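# Move the odd-colored relay into the black tray

## Task

Find the one relay of six whose button color differs from the rest, lift it out, and leave it in the black parts tray. It is a failure if any other relay is left partly raised or tilted, if the result only holds while the robot keeps holding it, or if anything the robot touches at the end settles by more than about a fingernail's width once released. Nothing may be pushed or dropped off the table.

## Robot and tools

Robot: a single six-joint xArm6 with a Robotiq 2F-85 parallel gripper. There is only one arm, so every motion command is one row, not one per arm. A flat block about 9 cm long projects from the last joint toward the gripper's +x and rotates with it. Occasionally the scene briefly tugs on a held part or shoves a loose object.

Frames: all poses are in the scene frame. Its origin is on the table surface under the arm's base, +z is up, and +y is to the left when facing along +x. The base may be slightly tilted. end_effector_position is the point midway between the closed finger pads (link robotiq_pinch). Gripper axes: +z runs out along the fingers, y is the closing direction. Closed fingertips extend about 19 mm past that point (about 6 mm when fully open), and closing pushes the tips roughly 13 mm further out, so keep that margin above surfaces. The reported hand position can be somewhat off, more so at long reach.

A row is 10 numbers: x, y, z (metres, absolute target position in the scene frame), qw, qx, qy, qz (absolute target orientation, w first), then position, force_limit, speed for the fingers, each in [-1, 1]. So the first seven form an absolute pose, not an offset. Resend the desired quaternion every time; the one echoed in results may have drifted. Finger position: +1 fully open (85 mm), about -0.8 pads touching, -1 closes until blocked. force_limit scales pad force (roughly 20 N at -1, 128 N at 0, 235 N at +1 on a 40 mm object); speed scales finger speed (about 20, 85, 150 mm/s at -1, 0, +1), and faster closing adds some grip force. Thin or tiny objects get less force.

execute_actions(actions, pictures): actions holds at most one item. An empty list just reports state (with pictures). An action item is {"rows": [[10 numbers], ...], "steps": n}, up to 15 rows and 15 steps of 1/30 s; each row is one step and the final row repeats to fill the count (default 15). At least 3 steps. A wait item is {"steps": n}, up to 300, counted from the previous result, so thinking time is included. A target more than 0.6 m from the last reported position along any gripper axis is refused and nothing is sent. pictures=true adds camera images.

move(target, speed): target is one row as above; the gripper follows a straight path from its current pose to that absolute pose, rotating the short way. speed is the path's top speed in m/s, 0.002 to 0.5 (default 0.25); rotation is capped at twice that in rad/s. The path lasts 0.5 to 10 s and is cut off at 10 s. It does not avoid obstacles; the real hand lags, may deviate and may overshoot the speed near full reach. Finger values apply at the start. Faster moves and targets set deeper past a contact press harder. The result adds a move: line with the outcome (done, off_target, moving, held, fault) and any limits (paced = pose clipped; held = some steps blocked, after which the arm may jump quickly), plus distance to target. Pictures are included.

wait(seconds): 0 to 10 s of simulation with no new command; pictures included.

zoom_image(camera, region): camera is "cam_wrist" (672x504); region is [x0, y0, x1, y1] in image pixels from the top-left, at most 504x504. Gives an enlarged view of the latest image.

read_manual(section): returns licence text only. finished_scene(scene): ends the current scene by number, irreversibly, and reports success.

Control behaviour: every step the commanded pose is clamped to within 70 mm and 16 degrees of the measured pose, then damped inverse kinematics tracks it, favouring position over orientation. After an action ends the arm only continues to the last clamped pose, so for far goals check the reported pose and issue more commands. Joints move at most 3.14 rad/s. Each action's result is captured 3 steps early; those steps run while the next reply is being written, and the simulation keeps running during replies.

Result lines: pose and velocities of the gripper; "pose unreachable" and HELD mark steps the clearance check altered or blocked (the mount under the base counts as arm); "Hand target" shows where the controller is heading, when nothing is pending. object_status: 0 moving, 1 blocked while opening, 2 blocked while closing (a grip), 3 reached the set position or pads met. position_measured is in counts: 3 open, about 78 = 60 mm, 130 = 40 mm, 180 = 20 mm, 230 pads together. To grip, command -1, hold it, and confirm status 2. Stopped fingers ignore new force or speed until position changes by 0.01 or more; to soften a grip, open first. If a held object slips the fingers re-close on their own, except after a -1 force grip, where status stays 2 even if the object is gone.

Camera: cam_wrist on the wrist plate, pinhole with radial distortion, K fx=fy=456.271, cx=337.578, cy=252.736; small per-scene calibration errors.

Things to avoid: contact torque reaching a joint's load limit (waist and shoulder 46, elbow and forearm roll 27.6, wrist pitch and roll 18.4 N m, held weight included) triggers a fault: the arm backs off, pauses 10 s and drops the rest of the call. Holding loads heats motors; MOTOR HOT appears from 65 °C and at 80 °C the brakes lock (OVER-TEMPERATURE FAULT). Avoid drops, slips, slamming, hard impacts and heavy pushing, disturbing neighbouring relays, and knocking anything off the table. Release the relay so it rests in the tray by itself.

Each tool is called as name([rows], argument=value, ...), one row to a line, values as JSON.

## Session

execute_actions(actions=[])

Scene clock: 0.00 s of 5400.00 s.
end_effector_position=(+0.1654, -0.3034, +0.2912) position_measured=3 object_status=3 end_effector_quat_wxyz=(+0.411, -0.598, +0.687, -0.035) end_effector_velocity=(-0.000, -0.000, +0.000) end_effector_angular_velocity=(-0.001, -0.001, -0.002)
Joint positions: [-1.547 -0.088 -0.818  0.693  1.556  3.693]
Joint velocities: [-0.001 -0.001  0.     0.001 -0.    -0.   ]
Motor temperatures (°C, as the motors report them): [31 28 34 33 32 33]
Hand target: +0.165, -0.303, +0.291; +0.411, -0.598, +0.687, -0.035

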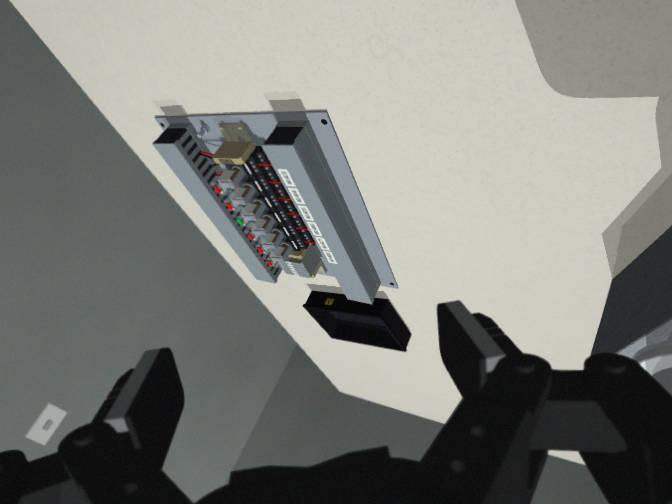

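zoom_image(camera="cam_wrist", region=[140, 90, 420, 360])

Region (140, 90, 420, 360) of cam_wrist's 672x504 image, scaled by 1.800, with more detail than that image has; it fills the top 486 rows of this view, and the rest is white.

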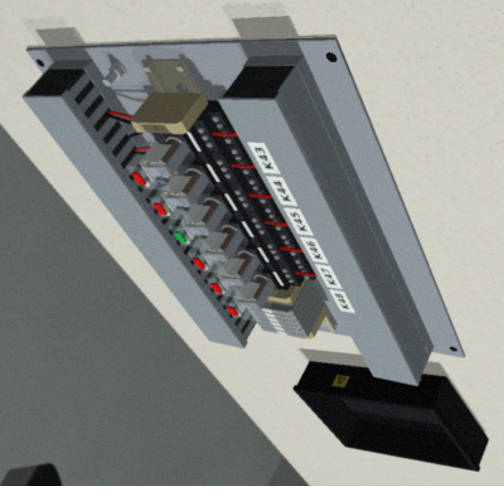

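move(target=[0.52,-0.04,0.24,0,0,1,0,1,0,0], speed=0.3)

Scene clock: 3.57 s of 5400.00 s.
end_effector_position=(+0.5185, -0.0408, +0.2392) position_measured=3 object_status=3 end_effector_quat_wxyz=(+0.130, -0.113, +0.975, +0.137) end_effector_velocity=(+0.000, +0.000, -0.001) end_effector_angular_velocity=(+0.015, +0.004, -0.015)
Joint positions: [-0.071 -0.026 -0.87   0.508  0.674  6.281]
Joint velocities: [-0.004  0.005 -0.003  0.018  0.004 -0.001]
Motor temperatures (°C, as the motors report them): [31 28 35 33 32 33]
Hand target: +0.519, -0.041, +0.239; +0.130, -0.112, +0.975, +0.137
Off the commanded pose: 0.002 m, 25 deg; orientation clipped at the last step of the last action.
joint sent to its limit — the command would take joint 6 (wrist roll) past its upper limit, so that joint was sent only as far as its limit.
Kept back: nothing.
move: off_target; limits=paced
camera_calibration (this result's frames):
cam_wrist: T_world_to_cam=[[-0.138112, 0.935225, 0.326006, 0.0237409], [0.844359, -0.0608624, 0.53231, -0.540131], [0.517671, 0.348784, -0.78126, 0.0743864], [0, 0, 0, 1]] pos_world=[0.420836, -0.0810215, 0.337892]

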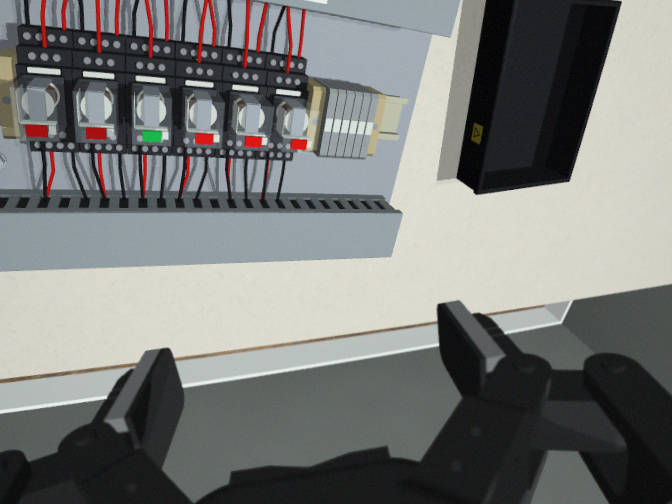

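move(target=[0.55,-0.04,0.2,0,-0.7071,0.7071,0,1,0,0], speed=0.3)

zoom_image(camera="cam_wrist", region=[150, 0, 520, 300])

Scene clock: 6.53 s of 5400.00 s.
end_effector_position=(+0.5499, -0.0398, +0.2001) position_measured=3 object_status=3 end_effector_quat_wxyz=(-0.000, +0.707, -0.707, -0.000) end_effector_velocity=(-0.000, +0.000, -0.000) end_effector_angular_velocity=(-0.003, +0.000, +0.009)
Joint positions: [ 0.049  0.231 -1.157 -0.055  0.823  5.483]
Joint velocities: [ 0.002  0.     0.    -0.004 -0.    -0.004]
Motor temperatures (°C, as the motors report them): [31 28 35 33 32 33]
Hand target: +0.550, -0.040, +0.200; -0.000, +0.707, -0.707, -0.000
Off the commanded pose: 0.000 m, 0 deg.
Kept back: nothing.
move: done
camera_calibration (this result's frames):
cam_wrist: T_world_to_cam=[[-0.989183, 0.135367, 0.0565032, 0.530011], [0.146418, 0.934484, 0.324501, -0.0807322], [-0.00887461, 0.329264, -0.944196, 0.348604], [0, 0, 0, 1]] pos_world=[0.539192, -0.111086, 0.325401]

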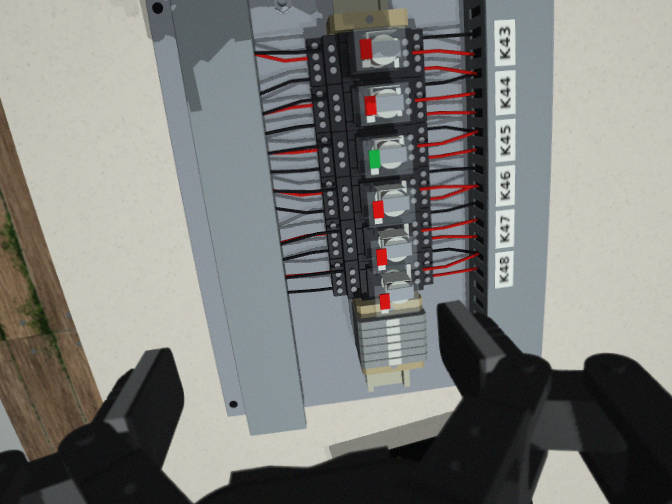

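Region (150, 0, 520, 300) of cam_wrist's 672x504 image, scaled by 1.362, with more detail than that image has; it fills the top 409 rows of this view, and the rest is white.

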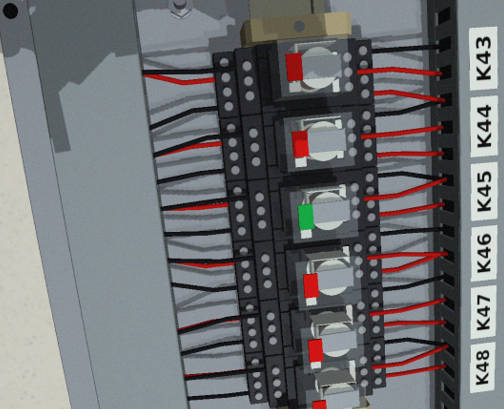

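move(target=[0.50,-0.10,0.15,0,-0.7071,0.7071,0,0.3,-0.5,0])

Scene clock: 7.67 s of 5400.00 s.
end_effector_position=(+0.5004, -0.0996, +0.1508) position_measured=91 object_status=3 end_effector_quat_wxyz=(-0.000, +0.707, -0.707, +0.000) end_effector_velocity=(-0.004, -0.001, -0.004) end_effector_angular_velocity=(+0.001, +0.008, +0.001)
Joint positions: [-0.086  0.206 -0.953 -0.045  0.638  5.347]
Joint velocities: [-0.004  0.002  0.009  0.    -0.004 -0.005]
Motor temperatures (°C, as the motors report them): [31 29 35 33 32 33]
Hand target: +0.500, -0.100, +0.150; -0.000, +0.707, -0.707, -0.000
Off the commanded pose: 0.001 m, 0 deg.
Kept back: nothing.
move: done
camera_calibration (this result's frames):
cam_wrist: T_world_to_cam=[[-0.989278, 0.135294, 0.0550048, 0.492181], [0.14585, 0.934757, 0.323971, -0.00122433], [-0.00758492, 0.32852, -0.944467, 0.320619], [0, 0, 0, 1]] pos_world=[0.489514, -0.170774, 0.276138]

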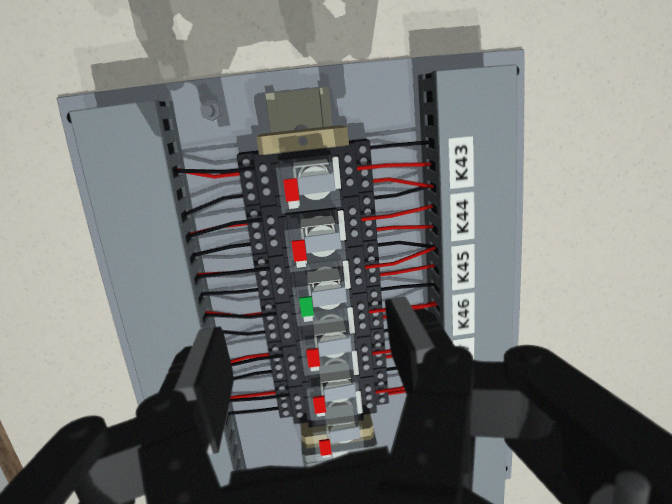

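move(target=[0.498,-0.075,0.09,0,-0.7071,0.7071,0,0,-0.5,0], speed=0.1)

Scene clock: 9.40 s of 5400.00 s.
end_effector_position=(+0.4981, -0.0752, +0.0906) position_measured=128 object_status=3 end_effector_quat_wxyz=(-0.000, +0.707, -0.707, +0.000) end_effector_velocity=(-0.002, +0.001, -0.003) end_effector_angular_velocity=(+0.002, +0.006, -0.002)
Joint positions: [-0.044  0.343 -0.931 -0.069  0.481  5.414]
Joint velocities: [ 0.001  0.005  0.003  0.001 -0.002  0.002]
Motor temperatures (°C, as the motors report them): [31 29 36 33 32 33]
Hand target: +0.498, -0.075, +0.090; +0.000, +0.707, -0.707, +0.000
Off the commanded pose: 0.001 m, 0 deg.
Kept back: nothing.
move: done
camera_calibration (this result's frames):
cam_wrist: T_world_to_cam=[[-0.989197, 0.135758, 0.0553019, 0.489846], [0.146383, 0.934839, 0.323492, -0.00442699], [-0.00778178, 0.328093, -0.944613, 0.255863], [0, 0, 0, 1]] pos_world=[0.487193, -0.146309, 0.216034]

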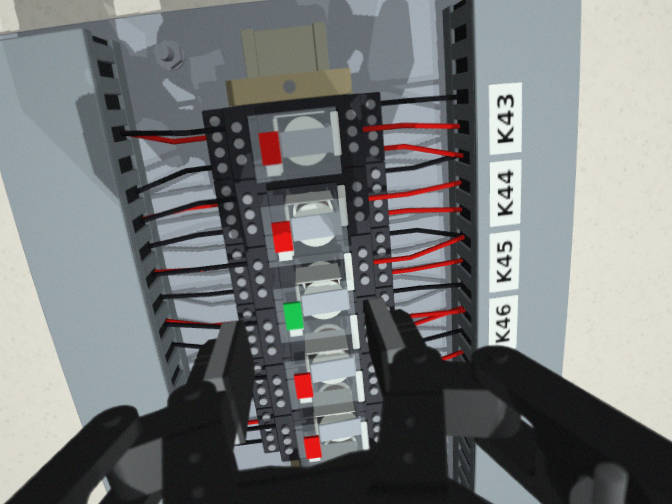

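move(target=[0.495,-0.076,0.058,0,-0.7071,0.7071,0,0,-0.5,0], speed=0.04)

move(target=[0.495,-0.076,0.058,0,-0.7071,0.7071,0,-1,-0.5,0])

Scene clock: 10.73 s of 5400.00 s.
end_effector_position=(+0.4951, -0.0760, +0.0583) position_measured=128 object_status=3 end_effector_quat_wxyz=(-0.000, +0.707, -0.707, +0.000) end_effector_velocity=(+0.002, -0.001, +0.001) end_effector_angular_velocity=(-0.001, -0.005, -0.001)
Joint positions: [-0.05   0.427 -0.937 -0.079  0.404  5.419]
Joint velocities: [-0.001  0.    -0.002 -0.    -0.004  0.   ]
Motor temperatures (°C, as the motors report them): [31 29 36 33 32 33]
Hand target: +0.495, -0.076, +0.058; +0.000, +0.707, -0.707, +0.000
Off the commanded pose: 0.000 m, 0 deg.
Kept back: nothing.
move: done
camera_calibration (this result's frames):
cam_wrist: T_world_to_cam=[[-0.989194, 0.135575, 0.0558152, 0.48871], [0.146381, 0.934772, 0.323687, 0.0071918], [-0.00829054, 0.328359, -0.944517, 0.225872], [0, 0, 0, 1]] pos_world=[0.484248, -0.147147, 0.183735]

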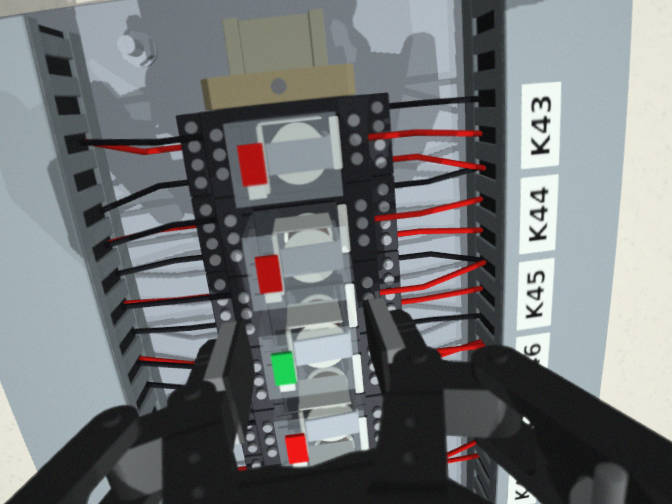

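Scene clock: 11.43 s of 5400.00 s.
end_effector_position=(+0.4946, -0.0760, +0.0583) position_measured=164 object_status=2 end_effector_quat_wxyz=(+0.000, +0.707, -0.707, -0.000) end_effector_velocity=(+0.000, +0.000, -0.001) end_effector_angular_velocity=(-0.000, -0.001, +0.001)
Joint positions: [-0.05   0.426 -0.936 -0.078  0.405  5.419]
Joint velocities: [ 0.     0.002 -0.001 -0.001 -0.002  0.   ]
Motor temperatures (°C, as the motors report them): [31 29 36 33 32 33]
Hand target: +0.495, -0.076, +0.058; +0.000, +0.707, -0.707, -0.000
Off the commanded pose: 0.000 m, 0 deg.
Kept back: nothing.
move: done
camera_calibration (this result's frames):
cam_wrist: T_world_to_cam=[[-0.989099, 0.135724, 0.057123, 0.488175], [0.14695, 0.934711, 0.323606, 0.00700573], [-0.00947232, 0.328473, -0.944466, 0.226441], [0, 0, 0, 1]] pos_world=[0.483969, -0.147185, 0.183713]

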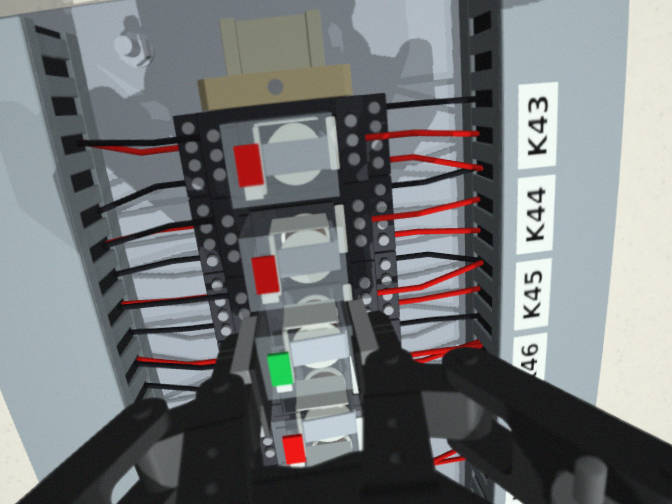

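move(target=[0.495,-0.076,0.075,0,-0.7071,0.7071,0,-1,-0.5,0], speed=0.02)

Scene clock: 12.77 s of 5400.00 s.
end_effector_position=(+0.4951, -0.0760, +0.0748) position_measured=164 object_status=2 end_effector_quat_wxyz=(+0.000, +0.707, -0.707, -0.000) end_effector_velocity=(-0.000, +0.001, +0.000) end_effector_angular_velocity=(+0.001, +0.000, -0.000)
Joint positions: [-0.048  0.38  -0.927 -0.073  0.441  5.414]
Joint velocities: [ 0.002 -0.001  0.001  0.002  0.001  0.   ]
Motor temperatures (°C, as the motors report them): [31 29 36 33 32 33]
Hand target: +0.495, -0.076, +0.075; -0.000, +0.707, -0.707, -0.000
Off the commanded pose: 0.000 m, 0 deg.
Kept back: nothing.
move: done
camera_calibration (this result's frames):
cam_wrist: T_world_to_cam=[[-0.989188, 0.135417, 0.0562978, 0.487727], [0.14639, 0.93476, 0.323719, 0.00182368], [-0.00878801, 0.32846, -0.944477, 0.241717], [0, 0, 0, 1]] pos_world=[0.484311, -0.147146, 0.200248]

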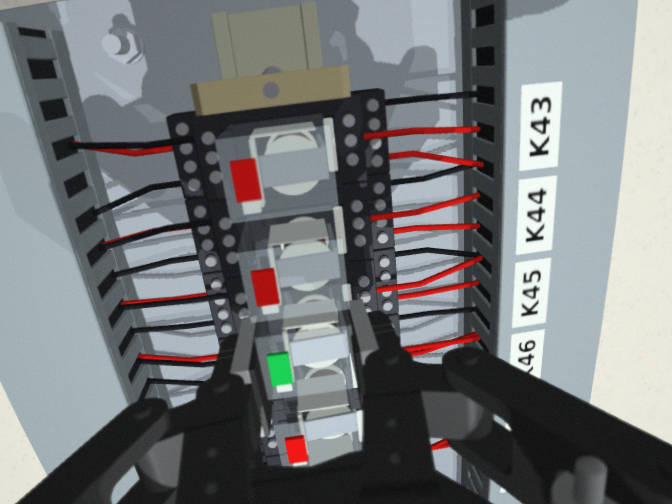

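move(target=[0.495,-0.076,0.13,0,-0.7071,0.7071,0,-1,-0.5,0], speed=0.05)

Scene clock: 14.50 s of 5400.00 s.
end_effector_position=(+0.4954, -0.0761, +0.1301) position_measured=164 object_status=2 end_effector_quat_wxyz=(-0.000, +0.707, -0.707, +0.000) end_effector_velocity=(-0.002, -0.001, -0.002) end_effector_angular_velocity=(+0.000, +0.005, -0.001)
Joint positions: [-0.042  0.234 -0.915 -0.058  0.575  5.404]
Joint velocities: [-0.001  0.002  0.001 -0.     0.002 -0.   ]
Motor temperatures (°C, as the motors report them): [31 29 36 33 32 33]
Hand target: +0.495, -0.076, +0.130; -0.000, +0.707, -0.707, -0.000
Off the commanded pose: 0.000 m, 0 deg.
Kept back: nothing.
move: done
camera_calibration (this result's frames):
cam_wrist: T_world_to_cam=[[-0.98921, 0.135487, 0.0557348, 0.485067], [0.146271, 0.934753, 0.323792, -0.0159968], [-0.00822884, 0.328451, -0.944485, 0.293603], [0, 0, 0, 1]] pos_world=[0.484589, -0.147201, 0.255448]

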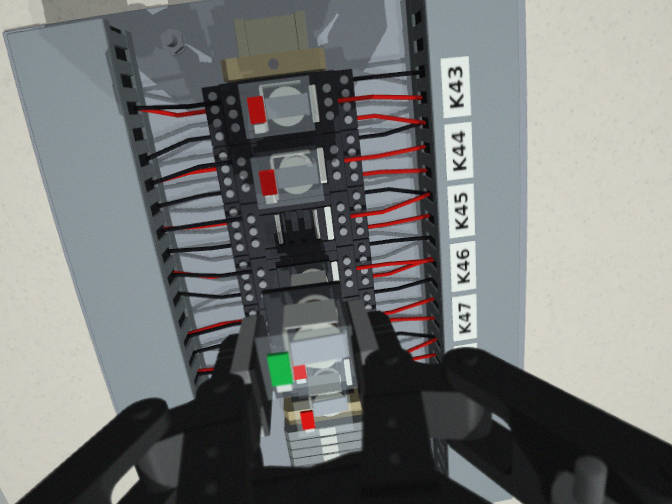

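move(target=[0.495,0.06,0.16,0,-0.7071,0.7071,0,-1,-0.5,0])

Scene clock: 15.73 s of 5400.00 s.
end_effector_position=(+0.4948, +0.0590, +0.1597) position_measured=164 object_status=2 end_effector_quat_wxyz=(+0.001, +0.707, -0.707, +0.000) end_effector_velocity=(+0.001, +0.003, +0.002) end_effector_angular_velocity=(-0.001, -0.003, -0.000)
Joint positions: [ 0.245  0.179 -0.926 -0.101  0.656  5.722]
Joint velocities: [ 0.006 -0.001 -0.004 -0.002  0.001  0.007]
Motor temperatures (°C, as the motors report them): [31 29 36 33 32 33]
Hand target: +0.495, +0.060, +0.160; +0.000, +0.707, -0.707, +0.000
Off the commanded pose: 0.001 m, 0 deg.
Kept back: nothing.
move: done
camera_calibration (this result's frames):
cam_wrist: T_world_to_cam=[[-0.989062, 0.136068, 0.0569402, 0.464252], [0.147206, 0.934983, 0.322704, -0.152089], [-0.00932862, 0.327556, -0.944786, 0.277862], [0, 0, 0, 1]] pos_world=[0.484155, -0.0119846, 0.285165]

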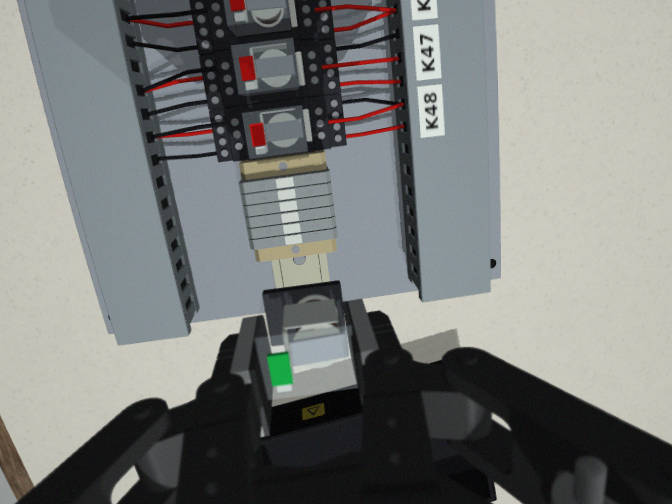

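move(target=[0.495,0.15,0.2,0,-0.7071,0.7071,0,-1,-0.5,0])

Scene clock: 16.80 s of 5400.00 s.
end_effector_position=(+0.4949, +0.1492, +0.1994) position_measured=164 object_status=2 end_effector_quat_wxyz=(+0.001, +0.707, -0.707, +0.000) end_effector_velocity=(+0.003, +0.003, +0.004) end_effector_angular_velocity=(+0.002, -0.007, -0.002)
Joint positions: [ 0.435  0.172 -1.037 -0.11   0.789  5.908]
Joint velocities: [ 0.004 -0.001 -0.009 -0.001  0.004  0.006]
Motor temperatures (°C, as the motors report them): [31 29 36 33 32 33]
Hand target: +0.495, +0.150, +0.200; +0.000, +0.707, -0.707, +0.000
Off the commanded pose: 0.001 m, 0 deg.
Kept back: nothing.
move: done
camera_calibration (this result's frames):
cam_wrist: T_world_to_cam=[[-0.989072, 0.135949, 0.0570441, 0.449793], [0.147128, 0.93499, 0.322719, -0.249231], [-0.00946223, 0.327585, -0.944774, 0.285905], [0, 0, 0, 1]] pos_world=[0.484252, 0.0782206, 0.324889]

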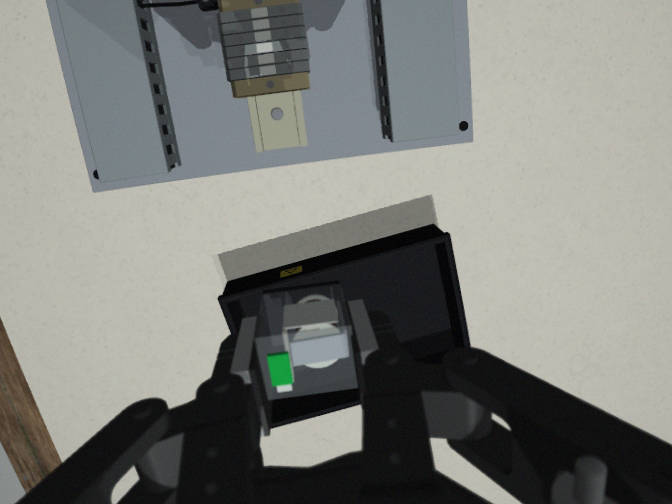

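move(target=[0.485,0.232,0.12,0,-0.7071,0.7071,0,-1,-0.5,0])

move(target=[0.485,0.232,0.05,0,-0.7071,0.7071,0,-1,-0.5,0], speed=0.06)

Scene clock: 18.00 s of 5400.00 s.
end_effector_position=(+0.4851, +0.2315, +0.1206) position_measured=164 object_status=2 end_effector_quat_wxyz=(-0.000, +0.707, -0.707, +0.000) end_effector_velocity=(-0.004, +0.000, -0.005) end_effector_angular_velocity=(-0.005, +0.009, +0.003)
Joint positions: [ 0.573  0.414 -1.11  -0.149  0.632  6.09 ]
Joint velocities: [ 0.003  0.008  0.003 -0.001 -0.     0.002]
Motor temperatures (°C, as the motors report them): [31 29 36 33 32 33]
Hand target: +0.485, +0.232, +0.120; +0.000, +0.707, -0.707, +0.000
Off the commanded pose: 0.001 m, 0 deg.
Kept back: nothing.
move: done
camera_calibration (this result's frames):
cam_wrist: T_world_to_cam=[[-0.989152, 0.136073, 0.0553339, 0.43358], [0.146693, 0.934711, 0.323723, -0.299076], [-0.00767132, 0.328328, -0.944533, 0.183323], [0, 0, 0, 1]] pos_world=[0.474155, 0.160361, 0.245981]

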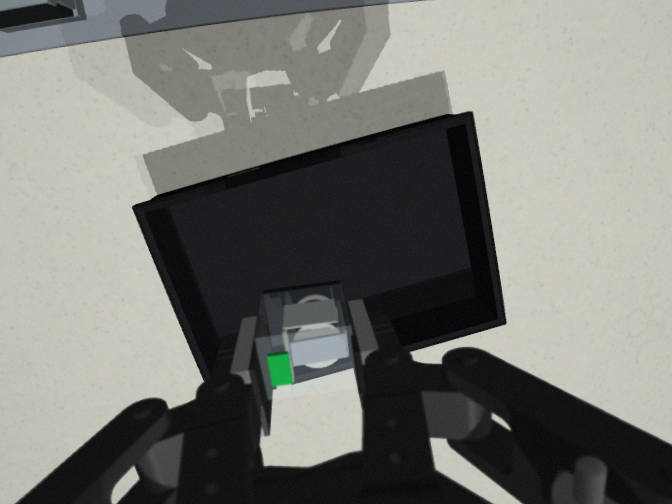

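Scene clock: 19.50 s of 5400.00 s.
end_effector_position=(+0.4850, +0.2320, +0.0505) position_measured=164 object_status=2 end_effector_quat_wxyz=(-0.000, +0.707, -0.707, +0.000) end_effector_velocity=(+0.003, +0.001, +0.001) end_effector_angular_velocity=(+0.004, -0.006, -0.002)
Joint positions: [ 0.556  0.587 -1.139 -0.185  0.488  6.115]
Joint velocities: [-0.     0.001 -0.004 -0.001 -0.004  0.002]
Motor temperatures (°C, as the motors report them): [31 29 36 33 32 33]
Hand target: +0.485, +0.232, +0.050; +0.000, +0.707, -0.707, -0.000
Off the commanded pose: 0.001 m, 0 deg.
Kept back: nothing.
move: done
camera_calibration (this result's frames):
cam_wrist: T_world_to_cam=[[-0.989193, 0.135635, 0.0556827, 0.437441], [0.146397, 0.934617, 0.324128, -0.276729], [-0.00807899, 0.328777, -0.944373, 0.117077], [0, 0, 0, 1]] pos_world=[0.474171, 0.160811, 0.175902]

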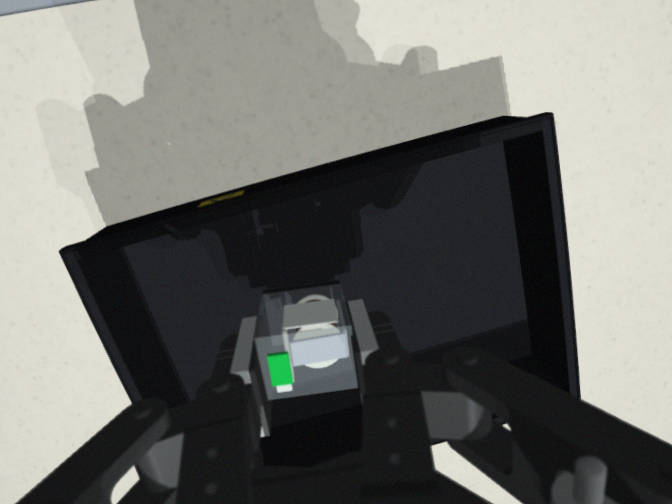

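move(target=[0.485,0.232,0.04,0,-0.7071,0.7071,0,-1,-0.5,0], speed=0.02)

move(target=[0.485,0.232,0.04,0,-0.7071,0.7071,0,0,-0.5,0])

move(target=[0.485,0.2,0.17,0,-0.7071,0.7071,0,0,-0.5,0])

Scene clock: 20.50 s of 5400.00 s.
end_effector_position=(+0.4850, +0.2320, +0.0401) position_measured=164 object_status=2 end_effector_quat_wxyz=(-0.000, +0.707, -0.707, +0.000) end_effector_velocity=(+0.002, +0.001, +0.001) end_effector_angular_velocity=(+0.003, -0.004, -0.001)
Joint positions: [ 0.553  0.615 -1.148 -0.191  0.47   6.119]
Joint velocities: [ 0.    -0.001 -0.003  0.001 -0.002  0.001]
Motor temperatures (°C, as the motors report them): [31 29 36 33 32 33]
Hand target: +0.485, +0.232, +0.040; -0.000, +0.707, -0.707, -0.000
Off the commanded pose: 0.000 m, 0 deg.
Kept back: nothing.
move: done
camera_calibration (this result's frames):
cam_wrist: T_world_to_cam=[[-0.989176, 0.13554, 0.0562092, 0.43799], [0.146477, 0.93473, 0.323767, -0.273403], [-0.00865705, 0.328496, -0.944466, 0.107595], [0, 0, 0, 1]] pos_world=[0.474228, 0.160848, 0.165519]

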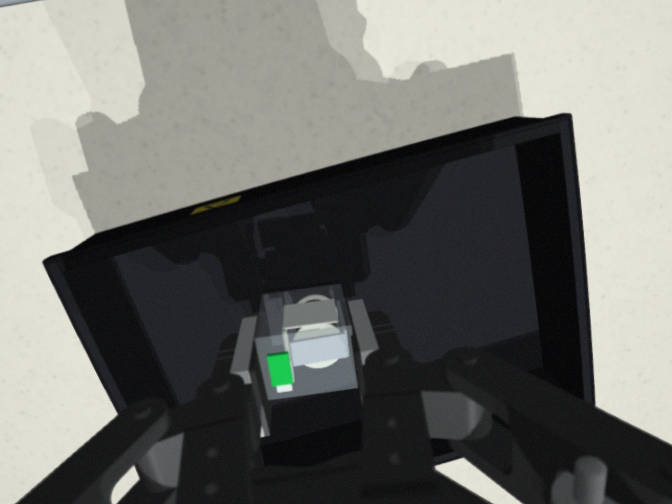

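Scene clock: 21.20 s of 5400.00 s.
end_effector_position=(+0.4850, +0.2320, +0.0400) position_measured=129 object_status=3 end_effector_quat_wxyz=(-0.000, +0.707, -0.707, +0.000) end_effector_velocity=(+0.000, -0.001, -0.001) end_effector_angular_velocity=(-0.000, +0.001, -0.002)
Joint positions: [ 0.553  0.615 -1.149 -0.191  0.47   6.119]
Joint velocities: [-0.001  0.002 -0.001  0.    -0.001  0.   ]
Motor temperatures (°C, as the motors report them): [31 29 36 33 32 33]
Hand target: +0.485, +0.232, +0.040; -0.000, +0.707, -0.707, -0.000
Off the commanded pose: 0.000 m, 0 deg.
Kept back: nothing.
move: done
camera_calibration (this result's frames):
cam_wrist: T_world_to_cam=[[-0.989175, 0.135528, 0.0562643, 0.438004], [0.146484, 0.934745, 0.323719, -0.273373], [-0.00871978, 0.328456, -0.944479, 0.107526], [0, 0, 0, 1]] pos_world=[0.474244, 0.160855, 0.165408]

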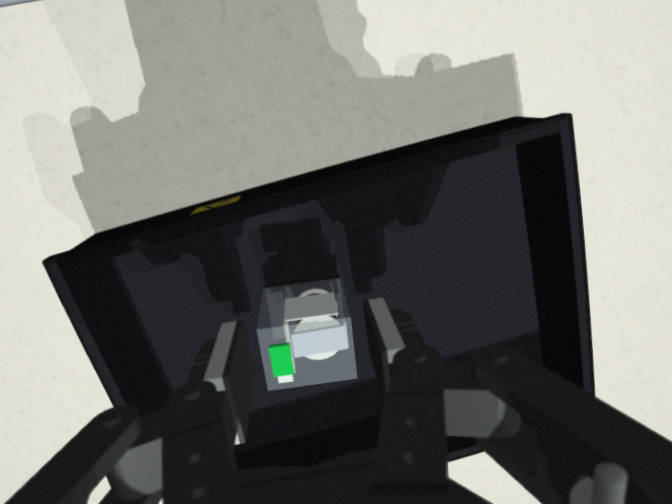

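Scene clock: 22.23 s of 5400.00 s.
end_effector_position=(+0.4849, +0.2002, +0.1689) position_measured=129 object_status=3 end_effector_quat_wxyz=(+0.001, +0.707, -0.707, -0.000) end_effector_velocity=(+0.005, +0.002, +0.008) end_effector_angular_velocity=(+0.007, -0.014, -0.001)
Joint positions: [ 0.53   0.268 -1.061 -0.127  0.726  6.02 ]
Joint velocities: [ 0.    -0.011 -0.006  0.001  0.002 -0.001]
Motor temperatures (°C, as the motors report them): [31 29 36 33 32 33]
Hand target: +0.485, +0.200, +0.170; -0.000, +0.707, -0.707, -0.000
Off the commanded pose: 0.001 m, 0 deg.
Kept back: nothing.
move: done
camera_calibration (this result's frames):
cam_wrist: T_world_to_cam=[[-0.989126, 0.135185, 0.0579183, 0.434728], [0.146694, 0.934998, 0.322892, -0.285359], [-0.0105034, 0.327877, -0.944662, 0.240693], [0, 0, 0, 1]] pos_world=[0.474389, 0.129123, 0.294335]

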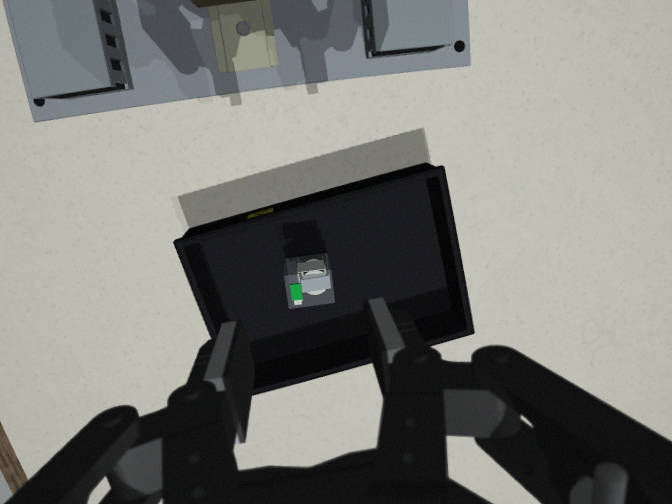

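finished_scene(scene=1)

The scene is finished: the task was done.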